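## Task

The cell is paused. Log: at 02:44:04 the mover took the lid off plate N06 in nest N3 and parked it at LP2; at 02:44:31 it delidded W06 in N1, lid to LP4; at 02:44:58 it delidded W09 in N2, lid to LP3; at 02:46:40 the dispenser faulted and the run was aborted; auto-recovery then reported placing the LP4 lid onto N3 (02:46:55), the LP3 lid onto N1 (02:47:20) and the LP2 lid onto N2 (02:47:45), and the watchdog halted it at 02:48:16. Goal: every plate ends up carrying its own lid, seated fully down, with each plate still in its original nest, and then CONTINUE is pressed. Lids are unmarked, so only the log says which lid belongs to which plate. If the log disagrees with what the cameras show, press CALL instead and leave every plate and lid exactly where it began. Pressing RETRY, CONTINUE or SKIP fails the task if the gripper holds any labware then, or if any plate at a nest is not seated in it, or any lid there is not seated on a plate. Anything kept in place only by the robot does not count; at the end, release and move away (resting on the panel housing, the CALL key or the correct key still counts as away).

## Robot and tools

Robot: one six-joint arm with a two-finger gripper, working over a table with nests (N labels) and lid parks (LP labels) placed in no fixed order. The operator panel sits to the robot's left (toward +y). Its keys, left to right when facing it: RETRY (white), CONTINUE (green), SKIP (yellow), CALL (blue). RETRY, CONTINUE and SKIP are go keys: the job ends the moment one is pushed down until it latches. After CALL the job ends once the robot stops. A wrong or premature go key is generally worse than pressing nothing, so release labware and make sure everything is seated first.

Scene frame: origin on the table top straight under the arm base, +z up, +y to the left when looking along +x, metres. The base may be slightly tilted relative to the table.

execute_actions takes "actions", a list holding at most one item, plus optional "pictures" (boolean, pictures come by default). Three forms: an empty list returns the current state and moves nothing; {"rows": [...], "steps": n} drives the arm; {"steps": n} without rows just waits n control steps (up to 300, counted from the previous result, and your reply time is included). Each control step is 1/30 s. For a drive, "rows" holds 1 to 15 rows and "steps" is 1 to 15 (default 15); one row is used per step and the final row repeats to fill the remaining steps. A refused call sends nothing.

Each row is a single list of 7 numbers for the one arm: six absolute joint target angles in radians, in order waist, shoulder, elbow, wrist pitch, wrist yaw, wrist roll, followed by the gripper opening. They are goal positions, not offsets, in the same joint space that the Joint positions line reports. Stated joint ranges: waist -2.618 to 3.054, shoulder 0.000 to 3.142, elbow 0.000 to 3.142, wrist pitch -1.571 to 1.571, wrist yaw -1.571 to 1.571, wrist roll -2.094 to 2.094. The true ends may differ by up to 0.036 rad either way. A target more than 0.036 rad outside a range, and farther out than the joint currently is, gets the call refused; a target beyond the true end is clipped to it and the result prints "joint sent to its limit" (possibly about an earlier action). Opening is a unitless value from -1 (closed) to +1 (fully open, 0.094 m between pads).

Motion: per step each joint's target is kept within a set lead of its measured angle (waist 0.202, shoulder 0.258, elbow 0.238, wrist pitch 0.573, wrist yaw and roll 0.522 rad), and targets are scaled back if they would move the gripper over 70 mm from where it is. Distant goals therefore take several actions. The arm keeps heading for the last row sent while you think or wait, until it has nearly stopped or a step is HELD; then it needs a new action to continue or to press harder. The simulation runs on while you write.

Result lines: Joint positions and Joint velocities give the six joints (rad, rad/s) then the pad gap (m, m/s). grip_measured is the measured opening on the command scale; it may be offset by about 1 mm throughout a scene. To hold something, command an opening below grip_measured: roughly 0.03 lower is a firm grip, less is lighter. Pad force tops out near 50 to 62 N, lower for parts under about 2 mm thick. "joint command not followed" means the clearance check altered or blocked targets; HELD marks steps where your row was not fully sent. MOTOR HOT appears from 75 °C while carrying load; at 90 °C an OVER-TEMPERATURE FAULT pauses the arm for 10 s, and at 100 °C the motors and gripper go limp and the arm drops. Avoid holding loads longer than needed.

zoom_image: "camera" is "cam_high" (672x504, fixed overhead) or "cam_wrist" (616x616 fisheye on the gripper), and "region" is [x0, y0, x1, y1] in pixels of that camera's latest image, origin top-left, at most 504 by 504. Use it to read deck labels and check seating.

Replying with no tool call ends everything.

Avoid: dropping or knocking items off the table, slamming or shoving hard, leaving anything held by the gripper, and pressing a go key while gripping labware or with any plate or lid not fully seated.

Each tool is called after "Call:" in YAML: its name, and indented under it one key for each argument.

## Session

I'll start by checking the current state of the scene.

Call:
execute_actions:
  actions: []

Scene clock: 0.00 s of 9600.00 s.
grip_measured=+1.000
Joint positions: [ 1.413  1.441  0.684 -1.214  1.373  0.408  0.094]
Joint velocities: [-0.007  0.007  0.002 -0.022 -0.066 -0.007  0.   ]

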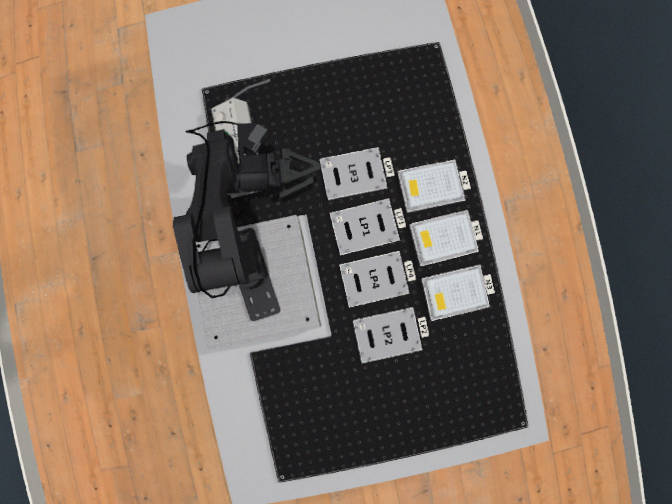

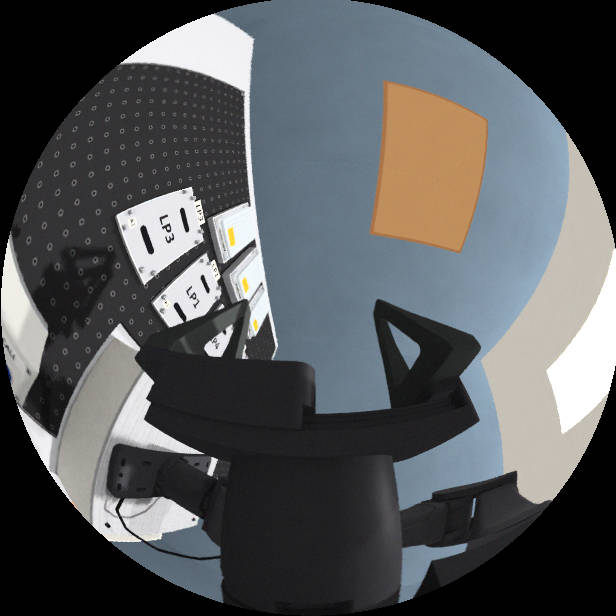

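Call:
zoom_image:
  camera: "cam_high"
  region: [380, 150, 510, 330]

Call:
zoom_image:
  camera: "cam_high"
  region: [170, 70, 340, 240]

Region (380, 150, 510, 330) of cam_high's 672x504 image, scaled by 2.800, with more detail than that image has.

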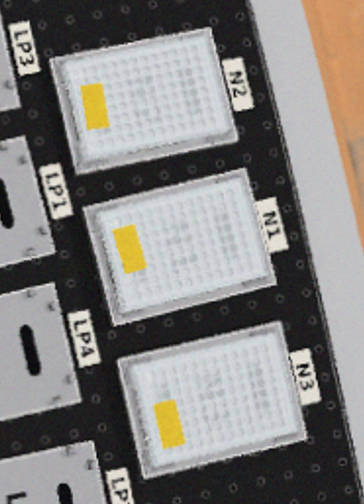

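Region (170, 70, 340, 240) of cam_high's 672x504 image, scaled by 2.965, with more detail than that image has.

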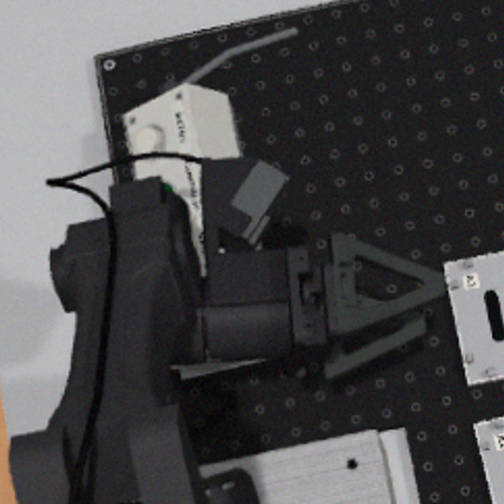

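Call:
zoom_image:
  camera: "cam_wrist"
  region: [180, 180, 300, 360]

Region (180, 180, 300, 360) of cam_wrist's 616x616 image, scaled by 2.800, with more detail than that image has.

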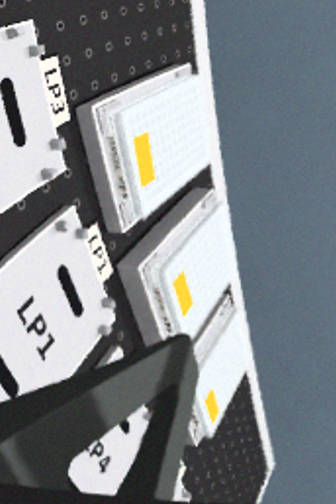

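Call:
execute_actions:
  actions:
    - {"rows": [[1.413, 1.441, 1.4, -1.214, 1.373, 0.408, 1.0]], "steps": 15}
  pictures: false

Scene clock: 29.33 s of 9600.00 s.
grip_measured=+1.000
Joint positions: [ 1.413  1.437  1.404 -1.198  1.366  0.403  0.094]
Joint velocities: [ 0.002  0.012 -0.007  0.022 -0.037  0.051  0.   ]
Steps of this call (steps 1 to 90: nothing new was sent; then 25.83 s passed at rest; steps 91 to 105: all 15 steps of this action). Readings (joint positions):
91: [1.413 1.444 0.711 -1.229 1.359 0.406]
92: [1.413 1.449 0.766 -1.237 1.350 0.404]
94: [1.413 1.451 0.917 -1.234 1.347 0.403]
98: [1.413 1.451 1.243 -1.221 1.349 0.403]
105: the state above

Call:
execute_actions:
  actions:
    - {"rows": [[1.36, 1.44, 1.4, -1.2, 1.32, 0.39, 1.0], [1.31, 1.44, 1.4, -1.19, 1.27, 0.38, 1.0], [1.26, 1.44, 1.4, -1.18, 1.22, 0.36, 1.0], [1.21, 1.44, 1.4, -1.17, 1.17, 0.35, 1.0], [1.16, 1.44, 1.4, -1.16, 1.12, 0.33, 1.0], [1.11, 1.44, 1.4, -1.15, 1.07, 0.32, 1.0], [1.06, 1.44, 1.4, -1.14, 1.02, 0.30, 1.0], [1.01, 1.44, 1.4, -1.13, 0.97, 0.29, 1.0], [0.96, 1.44, 1.4, -1.12, 0.92, 0.27, 1.0], [0.91, 1.44, 1.4, -1.11, 0.87, 0.26, 1.0], [0.86, 1.44, 1.4, -1.10, 0.82, 0.24, 1.0], [0.81, 1.44, 1.4, -1.09, 0.77, 0.23, 1.0], [0.76, 1.44, 1.4, -1.08, 0.72, 0.21, 1.0], [0.71, 1.44, 1.4, -1.07, 0.68, 0.20, 1.0], [0.66, 1.44, 1.4, -1.06, 0.64, 0.19, 1.0]], "steps": 15}
  pictures: false

Call:
execute_actions:
  actions:
    - {"rows": [[0.61, 1.44, 1.4, -1.05, 0.59, 0.17, 1.0], [0.56, 1.44, 1.4, -1.04, 0.54, 0.16, 1.0], [0.51, 1.44, 1.4, -1.03, 0.49, 0.14, 1.0], [0.46, 1.44, 1.4, -1.02, 0.44, 0.13, 1.0], [0.41, 1.44, 1.4, -1.01, 0.39, 0.11, 1.0], [0.36, 1.44, 1.4, -1.0, 0.34, 0.10, 1.0], [0.31, 1.44, 1.4, -1.0, 0.29, 0.08, 1.0], [0.26, 1.44, 1.4, -1.0, 0.24, 0.07, 1.0], [0.21, 1.44, 1.4, -1.0, 0.19, 0.05, 1.0], [0.16, 1.44, 1.4, -1.0, 0.14, 0.04, 1.0], [0.11, 1.44, 1.4, -1.0, 0.09, 0.02, 1.0], [0.06, 1.44, 1.4, -1.0, 0.05, 0.01, 1.0], [0.03, 1.44, 1.4, -1.0, 0.02, 0.0, 1.0], [0.0, 1.44, 1.4, -1.0, 0.0, 0.0, 1.0], [0.0, 1.44, 1.4, -1.0, 0.0, 0.0, 1.0]], "steps": 15}

Scene clock: 35.17 s of 9600.00 s.
grip_measured=+1.000
Joint positions: [ 0.748  1.437  1.404 -1.114  0.818  0.245  0.094]
Joint velocities: [-1.404 -0.002  0.002  0.3   -1.282 -0.388  0.   ]
Steps of this call (steps 1 to 15: the robot went on to your last target; steps 16 to 90: nothing new was sent; then 2.33 s passed at rest; steps 91 to 105: all 15 steps of this action). Readings (joint positions):
91: [1.407 1.437 1.404 -1.198 1.355 0.401]
92: [1.390 1.437 1.404 -1.198 1.338 0.397]
94: [1.313 1.437 1.404 -1.194 1.284 0.382]
98: [1.098 1.437 1.404 -1.173 1.135 0.339]
105: the state above

Scene clock: 35.67 s of 9600.00 s.
grip_measured=+1.000
Joint positions: [ 0.025  1.437  1.404 -1.021  0.138  0.042  0.094]
Joint velocities: [-0.818 -0.007 -0.002  0.007 -0.681 -0.256  0.   ]
Steps of this call (steps 1 to 15: all 15 steps of this action). Readings (joint positions):
1: [0.698 1.437 1.404 -1.105 0.773 0.231]
2: [0.648 1.437 1.404 -1.095 0.727 0.217]
4: [0.548 1.437 1.404 -1.076 0.633 0.189]
8: [0.347 1.437 1.404 -1.041 0.441 0.132]
15: the state above

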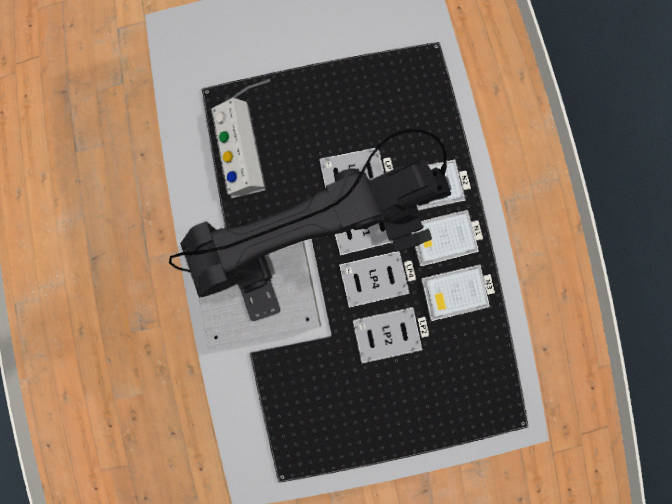

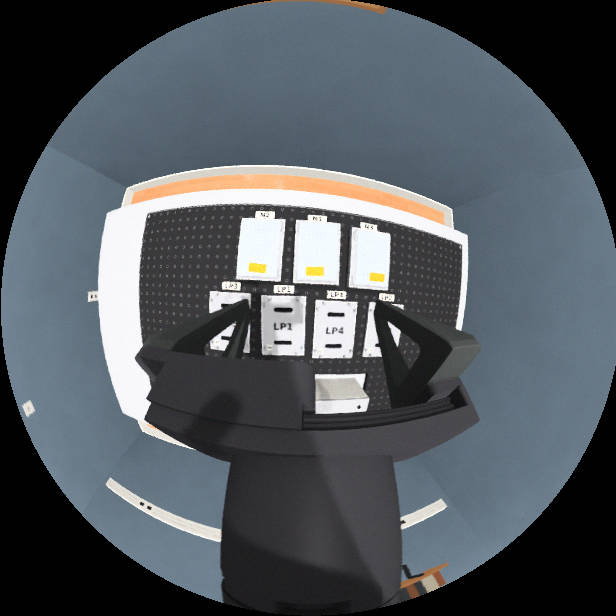

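Call:
execute_actions:
  actions: []

Scene clock: 43.00 s of 9600.00 s.
grip_measured=+1.000
Joint positions: [-0.006  1.437  1.404 -1.021  0.006  0.007  0.094]
Joint velocities: [ 0.002 -0.012  0.007  0.037  0.022 -0.007  0.   ]
Steps of this call (steps 1 to 30: the robot went on to your last target; steps 31 to 90: nothing new was sent; then 4.33 s passed at rest). Readings (joint positions):
1: [0.004 1.437 1.404 -1.021 0.116 0.035]
2: [-0.005 1.437 1.404 -1.021 0.098 0.030]
4: [-0.006 1.437 1.404 -1.021 0.065 0.021]
8: [-0.006 1.437 1.404 -1.021 0.029 0.012]
90: the state above
The arm was judged still, so your last target was given up. Only a new action makes it travel on or press farther. Fingers that are still opening or closing keep moving.

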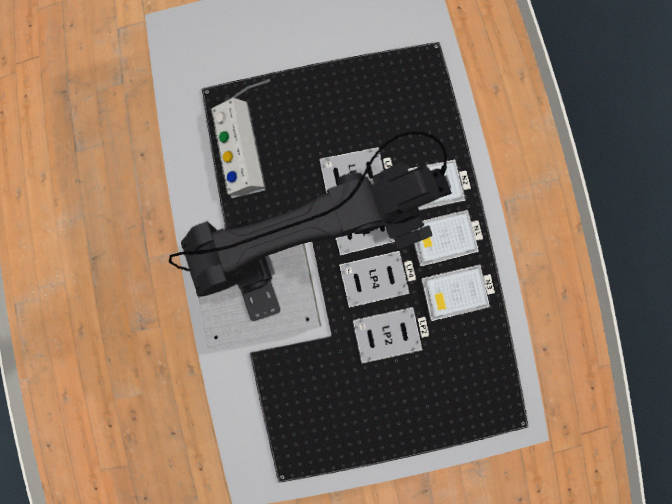

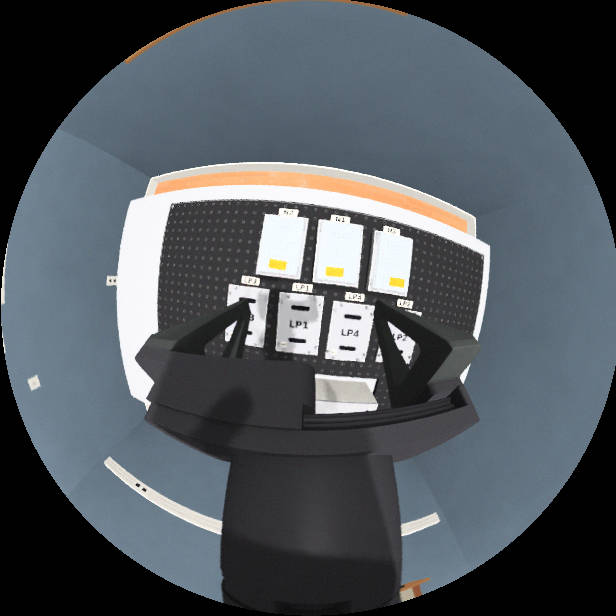

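Call:
execute_actions:
  actions:
    - {"rows": [[-0.05, 1.445, 1.35, -0.94, 0.0, 0.0, 1.0], [-0.05, 1.45, 1.30, -0.86, 0.0, 0.0, 1.0], [-0.06, 1.455, 1.25, -0.78, 0.0, 0.0, 1.0], [-0.06, 1.46, 1.20, -0.70, 0.0, 0.0, 1.0], [-0.07, 1.465, 1.15, -0.62, 0.0, 0.0, 1.0], [-0.07, 1.47, 1.10, -0.54, 0.0, 0.0, 1.0], [-0.08, 1.475, 1.05, -0.46, 0.0, 0.0, 1.0], [-0.08, 1.48, 1.00, -0.38, 0.0, 0.0, 1.0], [-0.08, 1.485, 0.95, -0.30, 0.0, 0.0, 1.0], [-0.08, 1.49, 0.90, -0.22, 0.0, 0.0, 1.0], [-0.08, 1.495, 0.85, -0.14, 0.0, 0.0, 1.0], [-0.08, 1.50, 0.80, -0.06, 0.0, 0.0, 1.0], [-0.08, 1.505, 0.76, 0.02, 0.0, 0.0, 1.0], [-0.08, 1.51, 0.73, 0.07, 0.0, 0.0, 1.0], [-0.08, 1.516, 0.70, 0.10, 0.0, 0.0, 1.0]], "steps": 15}
  pictures: false

Call:
execute_actions:
  actions:
    - {"steps": 20}

Scene clock: 65.80 s of 9600.00 s.
grip_measured=+1.000
Joint positions: [-0.073  1.508  0.749 -0.19   0.002  0.006  0.094]
Joint velocities: [ 0.017  0.149 -1.033  1.634 -0.037  0.022  0.   ]
Steps of this call (steps 1 to 90: nothing new was sent; then 19.30 s passed at rest; steps 91 to 105: all 15 steps of this action). Readings (joint positions):
91: [-0.010 1.437 1.397 -1.010 0.003 0.006]
92: [-0.018 1.437 1.378 -0.984 0.002 0.006]
94: [-0.041 1.437 1.304 -0.893 0.002 0.006]
98: [-0.068 1.453 1.092 -0.663 0.002 0.006]
105: the state above

Scene clock: 66.47 s of 9600.00 s.
grip_measured=+1.000
Joint positions: [-0.073  1.52   0.689  0.075  0.002  0.006  0.094]
Joint velocities: [ 0.002  0.007  0.007  0.037  0.081 -0.037  0.   ]
Steps of this call (steps 1 to 20: the robot went on to your last target). Readings (joint positions):
1: [-0.073 1.513 0.720 -0.143 0.002 0.006]
2: [-0.073 1.517 0.701 -0.109 0.002 0.006]
4: [-0.073 1.520 0.689 -0.059 0.002 0.006]
8: [-0.073 1.520 0.689 0.027 0.002 0.006]
20: the state above

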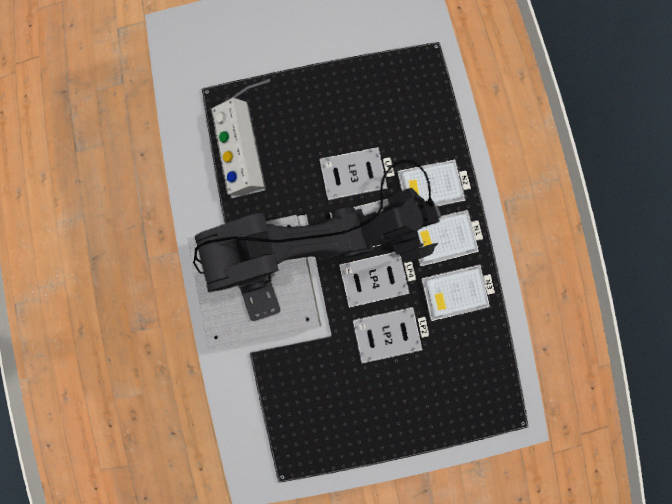

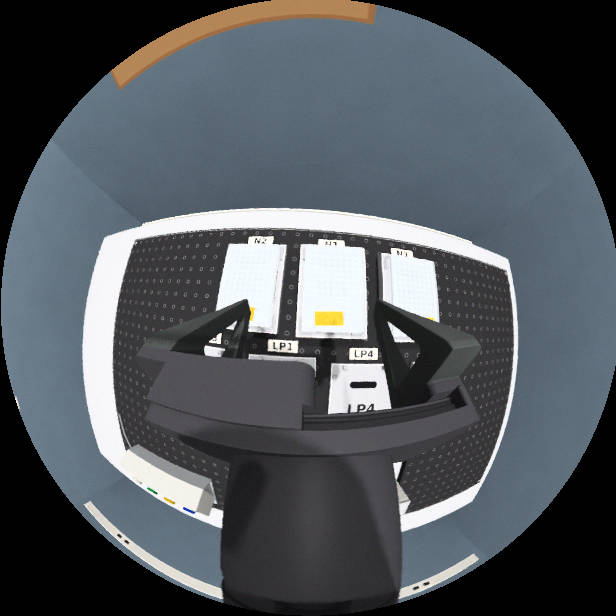

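Call:
execute_actions:
  actions:
    - {"rows": [[-0.08, 1.52, 0.66, 0.14, 0.0, 0.0, 1.0], [-0.08, 1.52, 0.63, 0.20, 0.0, 0.0, 1.0], [-0.08, 1.52, 0.60, 0.26, 0.0, 0.0, 1.0], [-0.08, 1.52, 0.57, 0.32, 0.0, 0.0, 1.0], [-0.08, 1.52, 0.54, 0.38, 0.0, 0.0, 1.0], [-0.08, 1.52, 0.51, 0.44, 0.0, 0.0, 1.0], [-0.08, 1.52, 0.48, 0.50, 0.0, 0.0, 1.0], [-0.08, 1.52, 0.45, 0.56, 0.0, 0.0, 1.0], [-0.08, 1.52, 0.42, 0.62, 0.0, 0.0, 1.0], [-0.08, 1.52, 0.39, 0.68, 0.0, 0.0, 1.0], [-0.08, 1.52, 0.36, 0.74, 0.0, 0.0, 1.0], [-0.08, 1.52, 0.34, 0.80, 0.0, 0.0, 1.0], [-0.08, 1.52, 0.32, 0.84, 0.0, 0.0, 1.0], [-0.08, 1.52, 0.31, 0.87, 0.0, 0.0, 1.0], [-0.08, 1.52, 0.30, 0.90, 0.0, 0.0, 1.0]], "steps": 15}
  pictures: false

Call:
execute_actions:
  actions:
    - {"steps": 20}

Scene clock: 73.37 s of 9600.00 s.
grip_measured=+1.000
Joint positions: [-0.073  1.52   0.32   0.678  0.002  0.006  0.094]
Joint velocities: [-0.002 -0.002 -0.418  1.179 -0.066 -0.066  0.   ]
Steps of this call (steps 1 to 15: the robot went on to your last target; steps 16 to 90: nothing new was sent; then 3.40 s passed at rest; steps 91 to 105: all 15 steps of this action). Readings (joint positions):
91: [-0.073 1.520 0.685 0.085 0.002 0.006]
92: [-0.073 1.520 0.676 0.105 0.002 0.006]
94: [-0.073 1.520 0.635 0.172 0.002 0.006]
98: [-0.073 1.520 0.508 0.340 0.002 0.006]
105: the state above

Scene clock: 74.03 s of 9600.00 s.
grip_measured=+1.000
Joint positions: [-0.073  1.52   0.304  0.877  0.002  0.006  0.094]
Joint velocities: [-0.002 -0.007 -0.002 -0.022 -0.022  0.051  0.   ]
Steps of this call (steps 1 to 20: the robot went on to your last target). Readings (joint positions):
1: [-0.073 1.520 0.310 0.715 0.002 0.006]
2: [-0.073 1.520 0.305 0.744 0.002 0.006]
4: [-0.073 1.520 0.304 0.792 0.002 0.006]
8: [-0.073 1.520 0.304 0.848 0.002 0.006]
20: the state above

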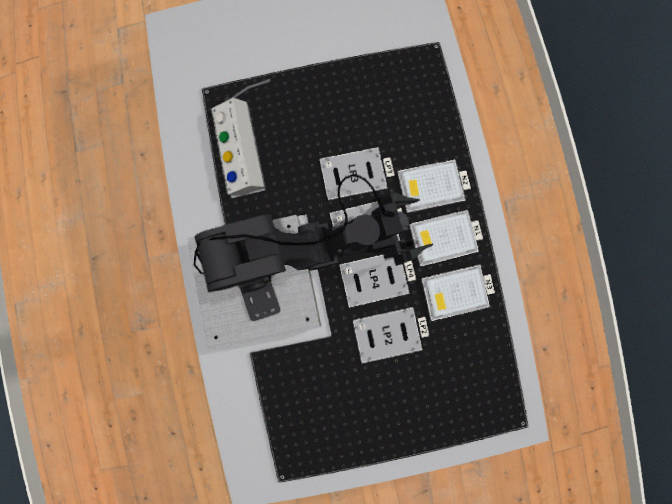

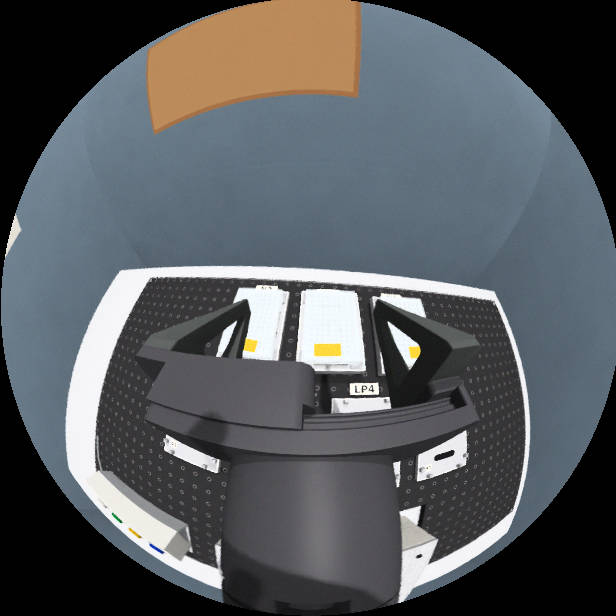

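Call:
zoom_image:
  camera: "cam_wrist"
  region: [280, 320, 400, 400]

Region (280, 320, 400, 400) of cam_wrist's 616x616 image, scaled by 4.200, with more detail than that image has.

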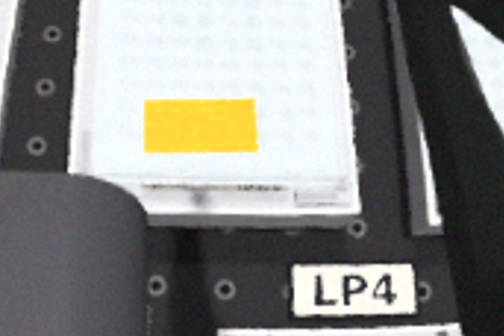

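Call:
execute_actions:
  actions:
    - {"rows": [[-0.08, 1.50, 0.29, 0.90, 0.0, 0.0, 1.0], [-0.08, 1.48, 0.27, 0.90, 0.0, 0.0, 1.0], [-0.08, 1.46, 0.25, 0.90, 0.0, 0.0, 1.0], [-0.08, 1.44, 0.23, 0.90, 0.0, 0.0, 1.0], [-0.08, 1.42, 0.21, 0.90, 0.0, 0.0, 1.0], [-0.08, 1.40, 0.19, 0.90, 0.0, 0.0, 1.0], [-0.08, 1.38, 0.17, 0.90, 0.0, 0.0, 1.0], [-0.08, 1.36, 0.15, 0.90, 0.0, 0.0, 1.0], [-0.08, 1.34, 0.13, 0.90, 0.0, 0.0, 1.0], [-0.08, 1.32, 0.11, 0.90, 0.0, 0.0, 1.0], [-0.08, 1.30, 0.09, 0.90, 0.0, 0.0, 1.0], [-0.08, 1.30, 0.07, 0.90, 0.0, 0.0, 1.0], [-0.08, 1.30, 0.05, 0.90, 0.0, 0.0, 1.0]], "steps": 15}
  pictures: false

Call:
execute_actions:
  actions:
    - {"steps": 15}

Scene clock: 88.57 s of 9600.00 s.
grip_measured=+1.000
Joint positions: [-0.073  1.325  0.065  0.887  0.002  0.006  0.094]
Joint velocities: [-0.002  0.007 -0.315 -0.022  0.007  0.022  0.   ]
Steps of this call (steps 1 to 15: the robot went on to your last target; steps 16 to 90: nothing new was sent; then 11.03 s passed at rest; steps 91 to 105: all 15 steps of this action). Readings (joint positions):
91: [-0.073 1.520 0.304 0.878 0.002 0.006]
92: [-0.073 1.520 0.301 0.880 0.002 0.006]
94: [-0.073 1.501 0.278 0.882 0.002 0.006]
98: [-0.073 1.422 0.194 0.882 0.002 0.006]
105: the state above

Scene clock: 89.07 s of 9600.00 s.
grip_measured=+1.000
Joint positions: [-0.073  1.325  0.053  0.887  0.002  0.006  0.094]
Joint velocities: [ 0.012 -0.012 -0.017  0.022 -0.022 -0.051  0.   ]
Steps of this call (steps 1 to 15: the robot went on to your last target). Readings (joint positions):
1: [-0.073 1.325 0.057 0.887 0.002 0.006]
2: [-0.073 1.325 0.053 0.887 0.002 0.006]
4: [-0.073 1.325 0.053 0.887 0.002 0.006]
8: [-0.073 1.325 0.053 0.887 0.002 0.006]
15: the state above

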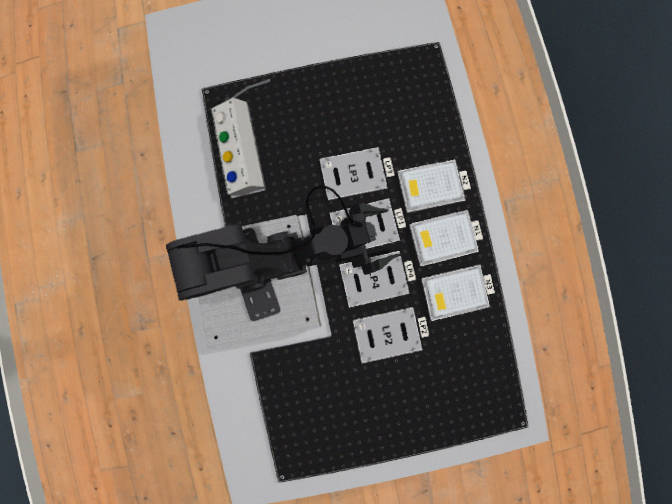

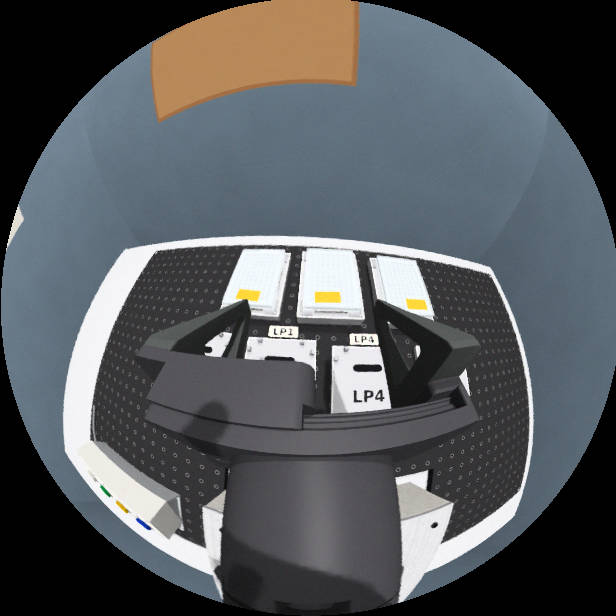

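Call:
zoom_image:
  camera: "cam_wrist"
  region: [290, 285, 370, 335]

Region (290, 285, 370, 335) of cam_wrist's 616x616 image, scaled by 6.300, with more detail than that image has; it fills the top 315 rows of this view, and the rest is white.

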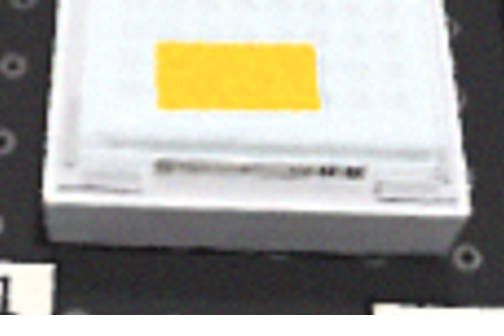

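Call:
execute_actions:
  actions:
    - {"rows": [[-0.08, 1.33, 0.06, 0.90, 0.0, 0.1, 0.8], [-0.08, 1.34, 0.07, 0.90, 0.0, 0.2, 0.6], [-0.08, 1.35, 0.08, 0.90, 0.0, 0.3, 0.4], [-0.08, 1.36, 0.09, 0.90, 0.0, 0.4, 0.2], [-0.08, 1.37, 0.10, 0.90, 0.0, 0.5, 0.0], [-0.08, 1.38, 0.11, 0.90, 0.0, 0.6, -0.2], [-0.08, 1.39, 0.12, 0.90, 0.0, 0.7, -0.4], [-0.08, 1.40, 0.13, 0.90, 0.0, 0.8, -0.6], [-0.08, 1.41, 0.14, 0.90, 0.0, 0.9, -0.8], [-0.08, 1.42, 0.15, 0.90, 0.0, 1.0, -1.0], [-0.08, 1.42, 0.15, 0.90, 0.0, 1.1, -1.0], [-0.08, 1.42, 0.15, 0.90, 0.0, 1.2, -1.0], [-0.08, 1.42, 0.15, 0.90, 0.0, 1.3, -1.0], [-0.08, 1.42, 0.15, 0.90, 0.0, 1.4, -1.0], [-0.08, 1.42, 0.15, 0.90, 0.0, 1.57, -1.0]], "steps": 15}
  pictures: false

Call:
execute_actions:
  actions:
    - {"steps": 25}

Scene clock: 101.03 s of 9600.00 s.
grip_measured=-0.986
Joint positions: [-0.073  1.403  0.129  0.887  0.002  1.097  0.001]
Joint velocities: [ 0.012  0.007  0.012 -0.066  0.037  2.777 -0.001]
Steps of this call (steps 1 to 15: the robot went on to your last target; steps 16 to 90: nothing new was sent; then 8.47 s passed at rest; steps 91 to 105: all 15 steps of this action). Readings (joint positions):
91: [-0.073 1.325 0.053 0.887 0.002 0.019]
92: [-0.073 1.325 0.053 0.887 0.002 0.049]
94: [-0.073 1.328 0.054 0.887 0.002 0.150]
98: [-0.073 1.367 0.086 0.887 0.002 0.447]
105: the state above

Scene clock: 101.87 s of 9600.00 s.
grip_measured=-0.986
Joint positions: [-0.073  1.403  0.129  0.887  0.002  1.569  0.001]
Joint velocities: [-0.012  0.002  0.012  0.022  0.022 -0.007 -0.001]
Steps of this call (steps 1 to 25: the robot went on to your last target). Readings (joint positions):
1: [-0.073 1.403 0.129 0.887 0.002 1.190]
2: [-0.073 1.403 0.129 0.887 0.002 1.267]
4: [-0.073 1.403 0.129 0.887 0.002 1.378]
8: [-0.073 1.403 0.129 0.887 0.002 1.492]
25: the state above

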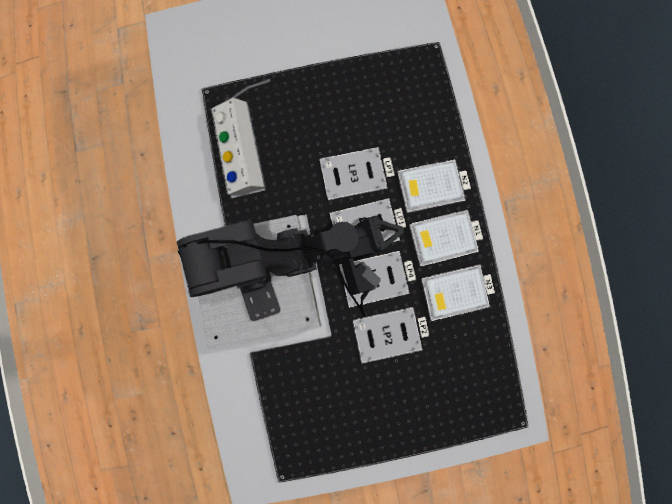

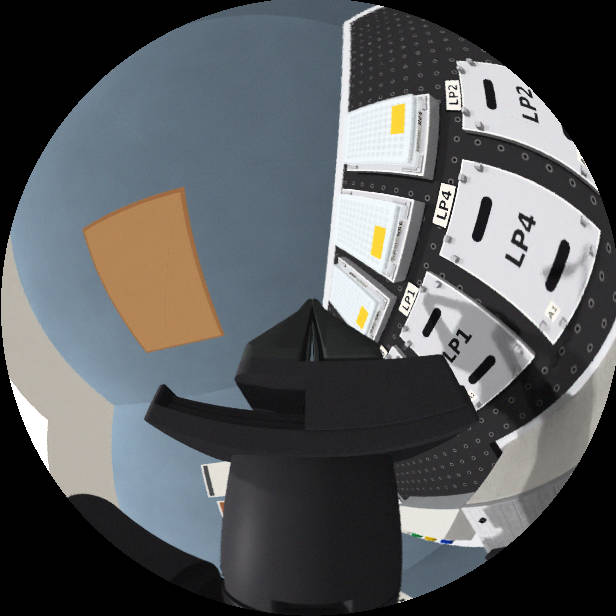

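Call:
zoom_image:
  camera: "cam_wrist"
  region: [340, 80, 460, 350]

Region (340, 80, 460, 350) of cam_wrist's 616x616 image, scaled by 1.867, with more detail than that image has.

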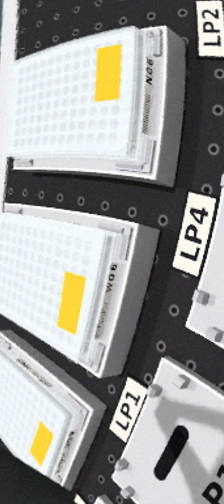

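Call:
zoom_image:
  camera: "cam_wrist"
  region: [390, 90, 450, 180]

Call:
zoom_image:
  camera: "cam_wrist"
  region: [370, 195, 430, 285]

Call:
zoom_image:
  camera: "cam_wrist"
  region: [345, 280, 405, 350]

Region (390, 90, 450, 180) of cam_wrist's 616x616 image, scaled by 5.600, with more detail than that image has.

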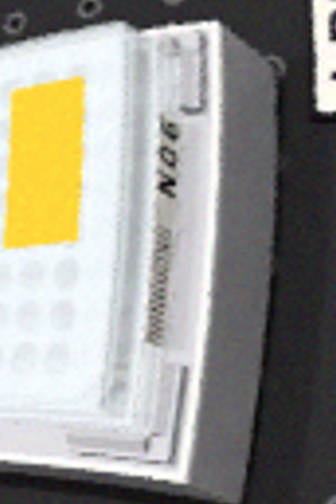

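Region (370, 195, 430, 285) of cam_wrist's 616x616 image, scaled by 5.600, with more detail than that image has.

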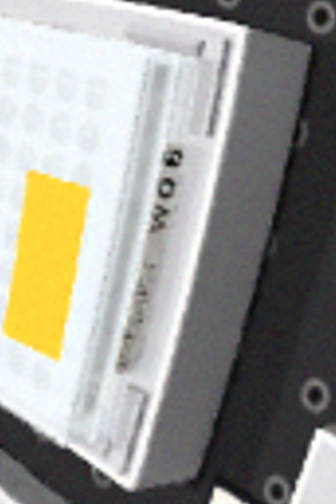

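Region (345, 280, 405, 350) of cam_wrist's 616x616 image, scaled by 7.200, with more detail than that image has; it fills the left 432 columns of this view, and the rest is white.

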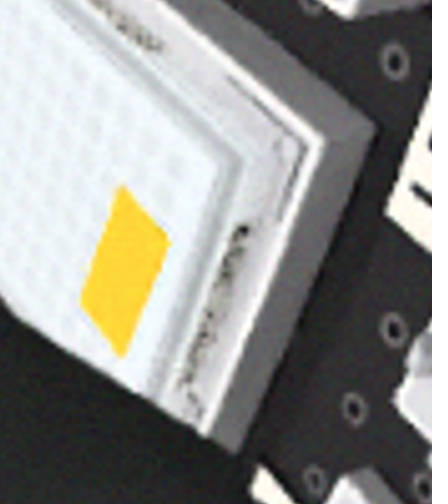

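Call:
execute_actions:
  actions:
    - {"rows": [[-0.05, 1.42, 0.15, 0.90, -0.02, 1.57, -1.0], [-0.02, 1.42, 0.15, 0.90, -0.04, 1.57, -1.0], [0.01, 1.42, 0.15, 0.90, -0.06, 1.57, -1.0], [0.04, 1.42, 0.15, 0.90, -0.08, 1.57, -1.0], [0.07, 1.42, 0.15, 0.90, -0.10, 1.57, -1.0], [0.10, 1.42, 0.15, 0.90, -0.12, 1.57, -1.0], [0.13, 1.42, 0.15, 0.90, -0.14, 1.57, -1.0], [0.16, 1.42, 0.15, 0.90, -0.16, 1.57, -1.0], [0.19, 1.42, 0.15, 0.90, -0.18, 1.57, -1.0], [0.22, 1.42, 0.15, 0.90, -0.20, 1.57, -1.0], [0.25, 1.42, 0.15, 0.90, -0.20, 1.57, -1.0], [0.28, 1.42, 0.15, 0.90, -0.20, 1.57, -1.0], [0.31, 1.42, 0.15, 0.90, -0.20, 1.57, -1.0], [0.33, 1.42, 0.15, 0.90, -0.20, 1.57, -1.0], [0.35, 1.42, 0.15, 0.90, -0.20, 1.57, -1.0]], "steps": 15}
  pictures: false

Call:
execute_actions:
  actions:
    - {"steps": 20}

Scene clock: 108.70 s of 9600.00 s.
grip_measured=-0.986
Joint positions: [ 0.308  1.403  0.129  0.887 -0.174  1.571  0.001]
Joint velocities: [ 0.667 -0.007  0.012 -0.051 -0.198 -0.037 -0.   ]
Steps of this call (steps 1 to 30: the robot went on to your last target; steps 31 to 90: nothing new was sent; then 3.33 s passed at rest; steps 91 to 105: all 15 steps of this action). Readings (joint positions):
91: [-0.071 1.403 0.129 0.887 0.000 1.571]
92: [-0.062 1.403 0.129 0.887 -0.002 1.571]
94: [-0.018 1.403 0.129 0.887 -0.019 1.571]
98: [0.104 1.403 0.129 0.887 -0.082 1.571]
105: the state above

Scene clock: 109.37 s of 9600.00 s.
grip_measured=-0.986
Joint positions: [ 0.343  1.403  0.129  0.887 -0.196  1.571  0.001]
Joint velocities: [ 0.002 -0.017 -0.007  0.066  0.022  0.022  0.   ]
Steps of this call (steps 1 to 20: the robot went on to your last target). Readings (joint positions):
1: [0.327 1.403 0.129 0.887 -0.181 1.571]
2: [0.338 1.403 0.129 0.887 -0.187 1.571]
4: [0.343 1.403 0.129 0.887 -0.193 1.571]
8: [0.343 1.403 0.129 0.887 -0.195 1.571]
20: the state above

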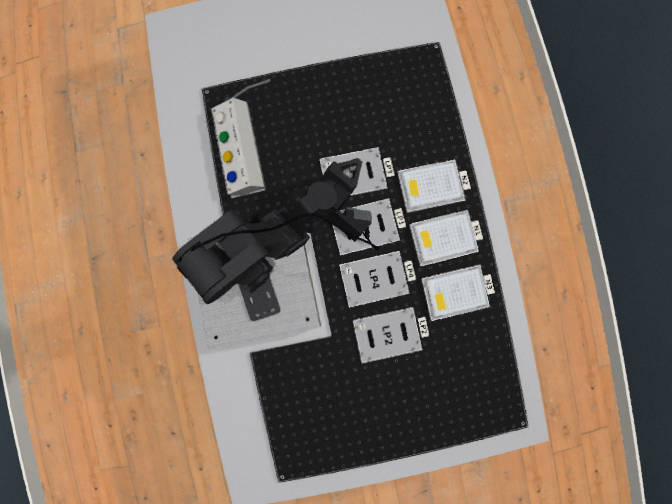

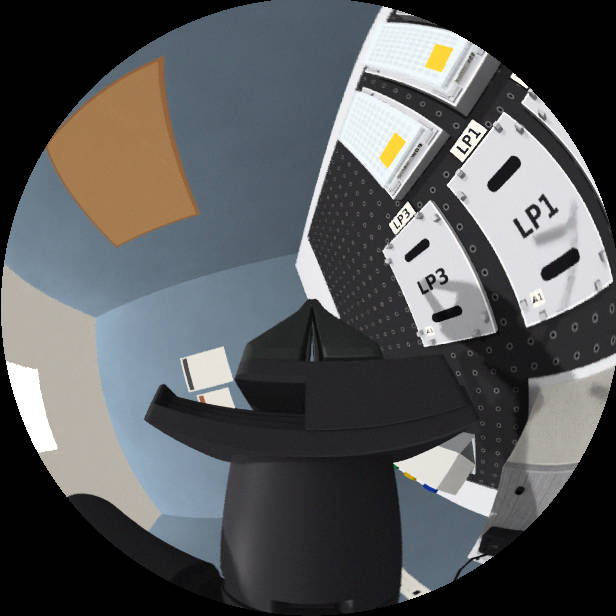

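Call:
zoom_image:
  camera: "cam_wrist"
  region: [375, 110, 455, 205]

Call:
zoom_image:
  camera: "cam_wrist"
  region: [420, 30, 510, 120]

Region (375, 110, 455, 205) of cam_wrist's 616x616 image, scaled by 5.305, with more detail than that image has; it fills the left 424 columns of this view, and the rest is white.

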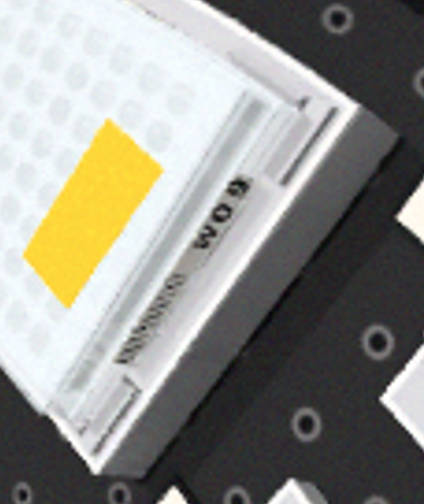

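Region (420, 30, 510, 120) of cam_wrist's 616x616 image, scaled by 5.600, with more detail than that image has.

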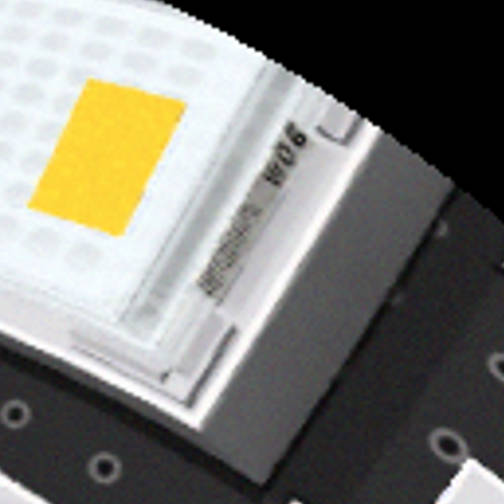

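Call:
execute_actions:
  actions:
    - {"rows": [[0.35, 1.42, 0.15, 0.90, -0.16, 1.57, -1.0], [0.35, 1.42, 0.15, 0.90, -0.12, 1.57, -1.0], [0.35, 1.42, 0.15, 0.90, -0.08, 1.57, -1.0], [0.35, 1.42, 0.15, 0.90, -0.04, 1.57, -1.0], [0.35, 1.42, 0.15, 0.90, 0.0, 1.57, -1.0], [0.35, 1.42, 0.15, 0.90, 0.04, 1.57, -1.0], [0.35, 1.42, 0.15, 0.90, 0.08, 1.57, -1.0], [0.35, 1.42, 0.15, 0.90, 0.12, 1.57, -1.0], [0.35, 1.42, 0.15, 0.90, 0.16, 1.57, -1.0], [0.35, 1.42, 0.15, 0.90, 0.20, 1.57, -1.0], [0.35, 1.42, 0.15, 0.90, 0.20, 1.57, -1.0]], "steps": 15}
  pictures: false

Call:
execute_actions:
  actions:
    - {"steps": 20}

Scene clock: 114.13 s of 9600.00 s.
grip_measured=-0.986
Joint positions: [0.343 1.403 0.129 0.887 0.144 1.571 0.001]
Joint velocities: [-0.007 -0.017  0.012 -0.007  0.33   0.007  0.   ]
Steps of this call (steps 1 to 15: the robot went on to your last target; steps 16 to 90: nothing new was sent; then 1.27 s passed at rest; steps 91 to 105: all 15 steps of this action). Readings (joint positions):
91: [0.343 1.403 0.129 0.887 -0.192 1.571]
92: [0.343 1.403 0.129 0.887 -0.182 1.571]
94: [0.343 1.403 0.129 0.887 -0.144 1.571]
98: [0.343 1.403 0.129 0.887 -0.027 1.571]
105: the state above

Scene clock: 114.80 s of 9600.00 s.
grip_measured=-0.986
Joint positions: [0.343 1.403 0.129 0.887 0.19  1.571 0.001]
Joint velocities: [ 0.017  0.012 -0.002 -0.051  0.081  0.037 -0.   ]
Steps of this call (steps 1 to 20: the robot went on to your last target). Readings (joint positions):
1: [0.343 1.403 0.129 0.887 0.153 1.571]
2: [0.343 1.403 0.129 0.887 0.161 1.571]
4: [0.343 1.403 0.129 0.887 0.172 1.571]
8: [0.343 1.403 0.129 0.887 0.183 1.571]
20: the state above

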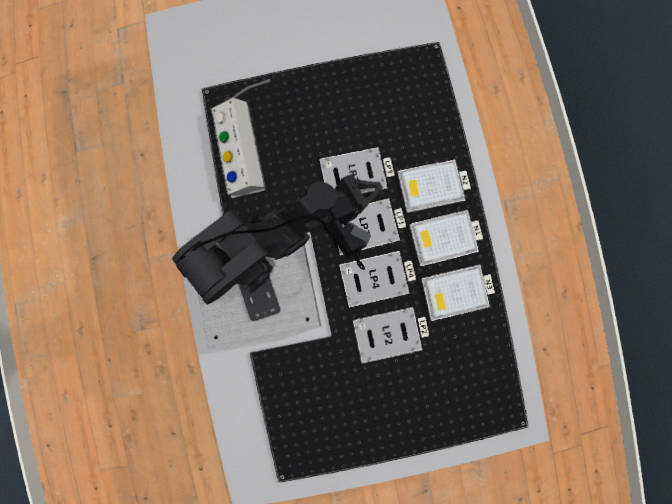

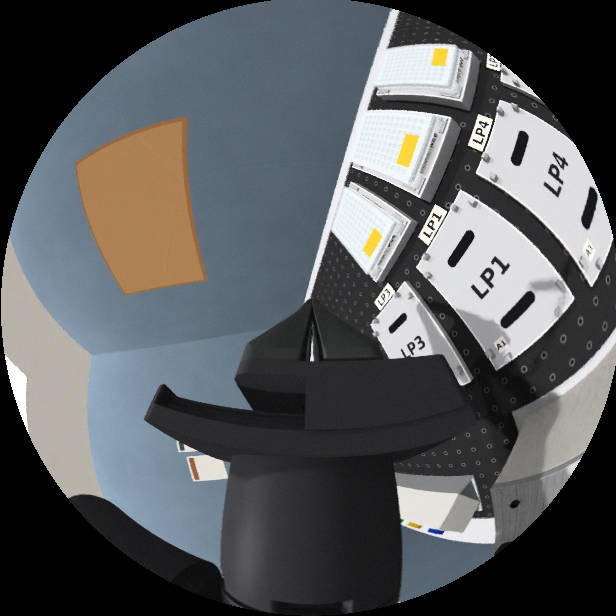

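Call:
zoom_image:
  camera: "cam_wrist"
  region: [400, 115, 465, 205]

Call:
zoom_image:
  camera: "cam_wrist"
  region: [360, 205, 420, 285]

Region (400, 115, 465, 205) of cam_wrist's 616x616 image, scaled by 5.600, with more detail than that image has.

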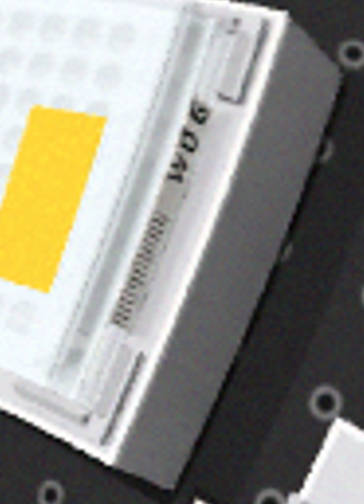

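Region (360, 205, 420, 285) of cam_wrist's 616x616 image, scaled by 6.300, with more detail than that image has; it fills the left 378 columns of this view, and the rest is white.

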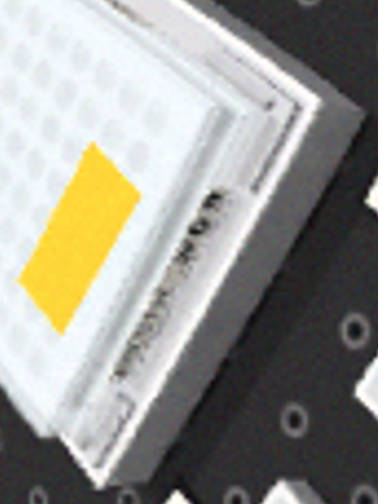

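Call:
execute_actions:
  actions:
    - {"rows": [[0.32, 1.41, 0.22, 0.76, 0.18, 1.47, -0.8], [0.29, 1.42, 0.31, 0.62, 0.17, 1.36, -0.6], [0.26, 1.44, 0.40, 0.48, 0.15, 1.26, -0.4], [0.23, 1.45, 0.49, 0.34, 0.14, 1.15, -0.2], [0.20, 1.46, 0.58, 0.20, 0.13, 1.05, 0.0], [0.17, 1.48, 0.67, 0.06, 0.11, 0.94, 0.2], [0.14, 1.49, 0.76, -0.08, 0.10, 0.84, 0.4], [0.11, 1.50, 0.85, -0.22, 0.09, 0.73, 0.6], [0.08, 1.52, 0.94, -0.36, 0.07, 0.63, 0.8], [0.05, 1.53, 1.03, -0.50, 0.06, 0.52, 1.0], [0.02, 1.54, 1.12, -0.64, 0.05, 0.42, 1.0], [-0.01, 1.56, 1.21, -0.78, 0.03, 0.31, 1.0], [-0.04, 1.57, 1.30, -0.92, 0.02, 0.21, 1.0], [-0.07, 1.58, 1.40, -1.06, 0.01, 0.10, 1.0], [-0.10, 1.60, 1.50, -1.20, 0.0, 0.0, 1.0]], "steps": 15}
  pictures: false

Call:
execute_actions:
  actions:
    - {"rows": [[-0.10, 1.64, 1.545, -1.22, 0.0, 0.0, 1.0], [-0.10, 1.685, 1.59, -1.24, 0.0, 0.0, 1.0], [-0.10, 1.73, 1.635, -1.26, 0.0, 0.0, 1.0], [-0.10, 1.775, 1.68, -1.28, 0.0, 0.0, 1.0], [-0.10, 1.82, 1.725, -1.30, 0.0, 0.0, 1.0], [-0.10, 1.865, 1.77, -1.32, 0.0, 0.0, 1.0], [-0.10, 1.91, 1.815, -1.34, 0.0, 0.0, 1.0], [-0.10, 1.955, 1.86, -1.36, 0.0, 0.0, 1.0], [-0.10, 2.0, 1.905, -1.38, 0.0, 0.0, 1.0], [-0.10, 2.045, 1.95, -1.40, 0.0, 0.0, 1.0], [-0.10, 2.09, 1.995, -1.42, 0.0, 0.0, 1.0], [-0.10, 2.135, 2.04, -1.43, 0.0, 0.0, 1.0], [-0.10, 2.18, 2.085, -1.44, 0.0, 0.0, 1.0], [-0.10, 2.225, 2.13, -1.45, 0.0, 0.0, 1.0], [-0.10, 2.27, 2.16, -1.46, 0.0, 0.0, 1.0]], "steps": 15}
  pictures: false

Call:
execute_actions:
  actions:
    - {"steps": 25}

Scene clock: 141.77 s of 9600.00 s.
grip_measured=+1.000
Joint positions: [-0.04   1.575  1.199 -0.468  0.046  0.436  0.094]
Joint velocities: [-0.852  0.413  2.342 -3.055 -0.344 -2.821  0.   ]
Steps of this call (steps 1 to 15: the robot went on to your last target; steps 16 to 90: nothing new was sent; then 23.47 s passed at rest; steps 91 to 105: all 15 steps of this action). Readings (joint positions):
91: [0.341 1.403 0.138 0.869 0.188 1.558]
92: [0.331 1.404 0.169 0.817 0.184 1.527]
94: [0.288 1.423 0.291 0.661 0.168 1.423]
98: [0.173 1.475 0.619 0.271 0.127 1.111]
105: the state above

Scene clock: 142.27 s of 9600.00 s.
grip_measured=+1.000
Joint positions: [-0.107  2.193  2.074 -1.352  0.008  0.021  0.094]
Joint velocities: [-0.012  1.429  1.092 -0.535 -0.066 -0.051  0.   ]
Steps of this call (steps 1 to 15: all 15 steps of this action). Readings (joint positions):
1: [-0.067 1.592 1.282 -0.573 0.040 0.351]
2: [-0.088 1.614 1.368 -0.678 0.036 0.282]
4: [-0.107 1.675 1.541 -0.875 0.032 0.183]
8: [-0.107 1.830 1.786 -1.118 0.017 0.078]
15: the state above

Scene clock: 143.10 s of 9600.00 s.
grip_measured=+1.000
Joint positions: [-0.107  2.308  2.134 -1.443  0.006  0.007  0.094]
Joint velocities: [ 0.007 -0.017 -0.027  0.007  0.081 -0.037  0.   ]
Steps of this call (steps 1 to 25: the robot went on to your last target). Readings (joint positions):
1: [-0.107 2.235 2.101 -1.363 0.008 0.018]
2: [-0.107 2.266 2.113 -1.370 0.007 0.016]
4: [-0.107 2.300 2.116 -1.391 0.007 0.013]
8: [-0.107 2.308 2.124 -1.428 0.007 0.009]
25: the state above

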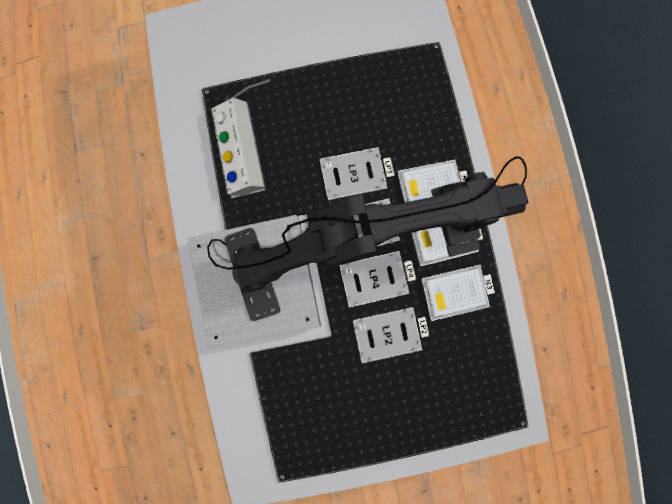

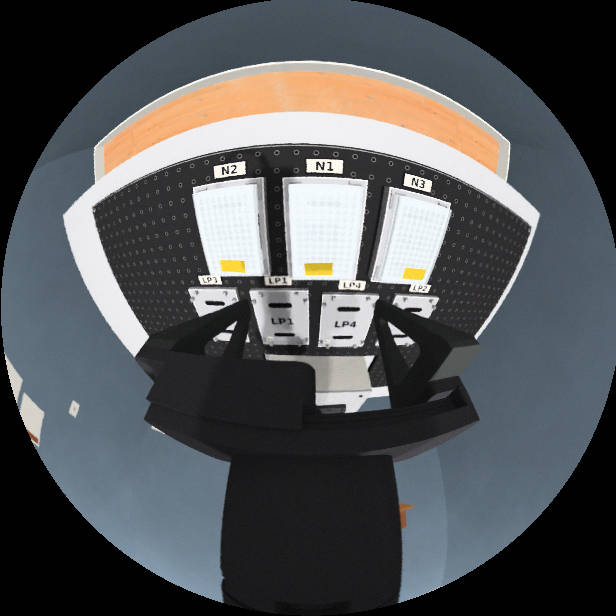

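Call:
execute_actions:
  actions:
    - {"rows": [[-0.105, 2.27, 2.15, -1.445, 0.0, 0.0, 1.0], [-0.11, 2.27, 2.14, -1.43, 0.0, 0.0, 1.0], [-0.115, 2.27, 2.13, -1.415, 0.0, 0.0, 1.0], [-0.12, 2.27, 2.12, -1.40, 0.0, 0.0, 1.0], [-0.125, 2.27, 2.11, -1.385, 0.0, 0.0, 1.0], [-0.13, 2.27, 2.10, -1.37, 0.0, 0.0, 1.0], [-0.135, 2.27, 2.09, -1.355, 0.0, 0.0, 1.0], [-0.14, 2.27, 2.08, -1.34, 0.0, 0.0, 1.0], [-0.145, 2.27, 2.07, -1.325, 0.0, 0.0, 1.0], [-0.148, 2.27, 2.06, -1.31, 0.0, 0.0, 1.0], [-0.148, 2.27, 2.05, -1.30, 0.0, 0.0, 1.0], [-0.148, 2.27, 2.04, -1.295, 0.0, 0.0, 1.0]], "steps": 15}
  pictures: false

Call:
execute_actions:
  actions:
    - {"steps": 20}

Scene clock: 156.43 s of 9600.00 s.
grip_measured=+1.000
Joint positions: [-0.146  2.301  2.045 -1.339  0.004  0.006  0.094]
Joint velocities: [-0.042 -0.007 -0.071  0.037  0.037 -0.051  0.   ]
Steps of this call (steps 1 to 15: the robot went on to your last target; steps 16 to 90: nothing new was sent; then 9.83 s passed at rest; steps 91 to 105: all 15 steps of this action). Readings (joint positions):
91: [-0.107 2.308 2.134 -1.443 0.006 0.007]
92: [-0.107 2.308 2.134 -1.443 0.006 0.007]
94: [-0.107 2.308 2.134 -1.441 0.006 0.007]
98: [-0.117 2.302 2.106 -1.405 0.004 0.006]
105: the state above

Scene clock: 157.10 s of 9600.00 s.
grip_measured=+1.000
Joint positions: [-0.147  2.301  2.044 -1.316  0.004  0.006  0.094]
Joint velocities: [-0.007  0.012 -0.002  0.007  0.051  0.051  0.   ]
Steps of this call (steps 1 to 20: the robot went on to your last target). Readings (joint positions):
1: [-0.147 2.301 2.044 -1.336 0.004 0.006]
2: [-0.147 2.301 2.044 -1.332 0.004 0.006]
4: [-0.147 2.301 2.044 -1.326 0.004 0.006]
8: [-0.147 2.301 2.044 -1.319 0.004 0.006]
20: the state above

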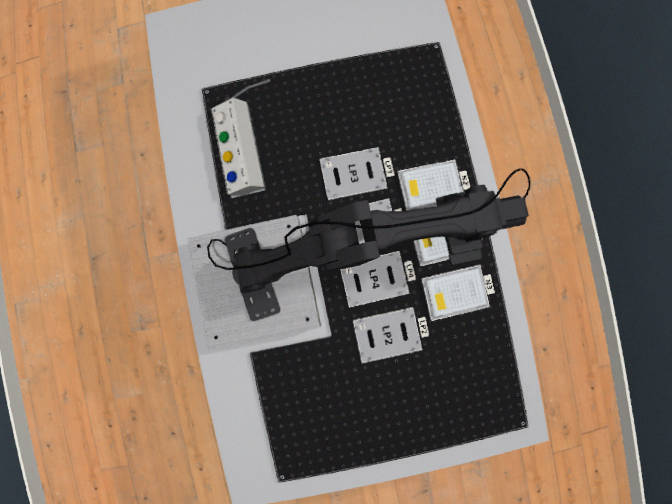

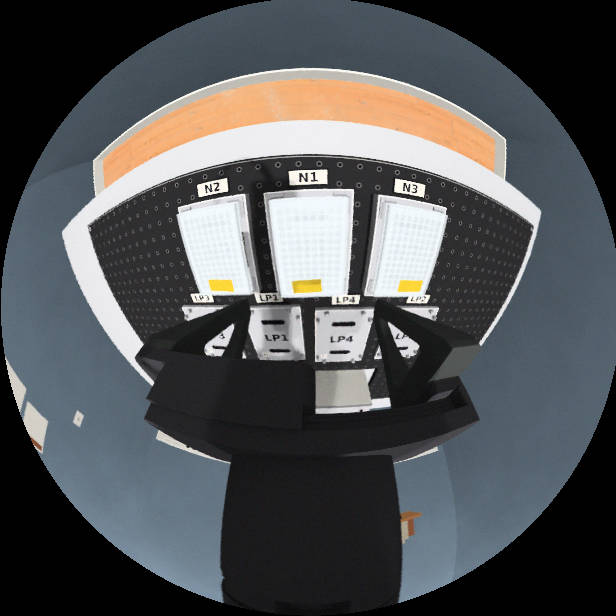

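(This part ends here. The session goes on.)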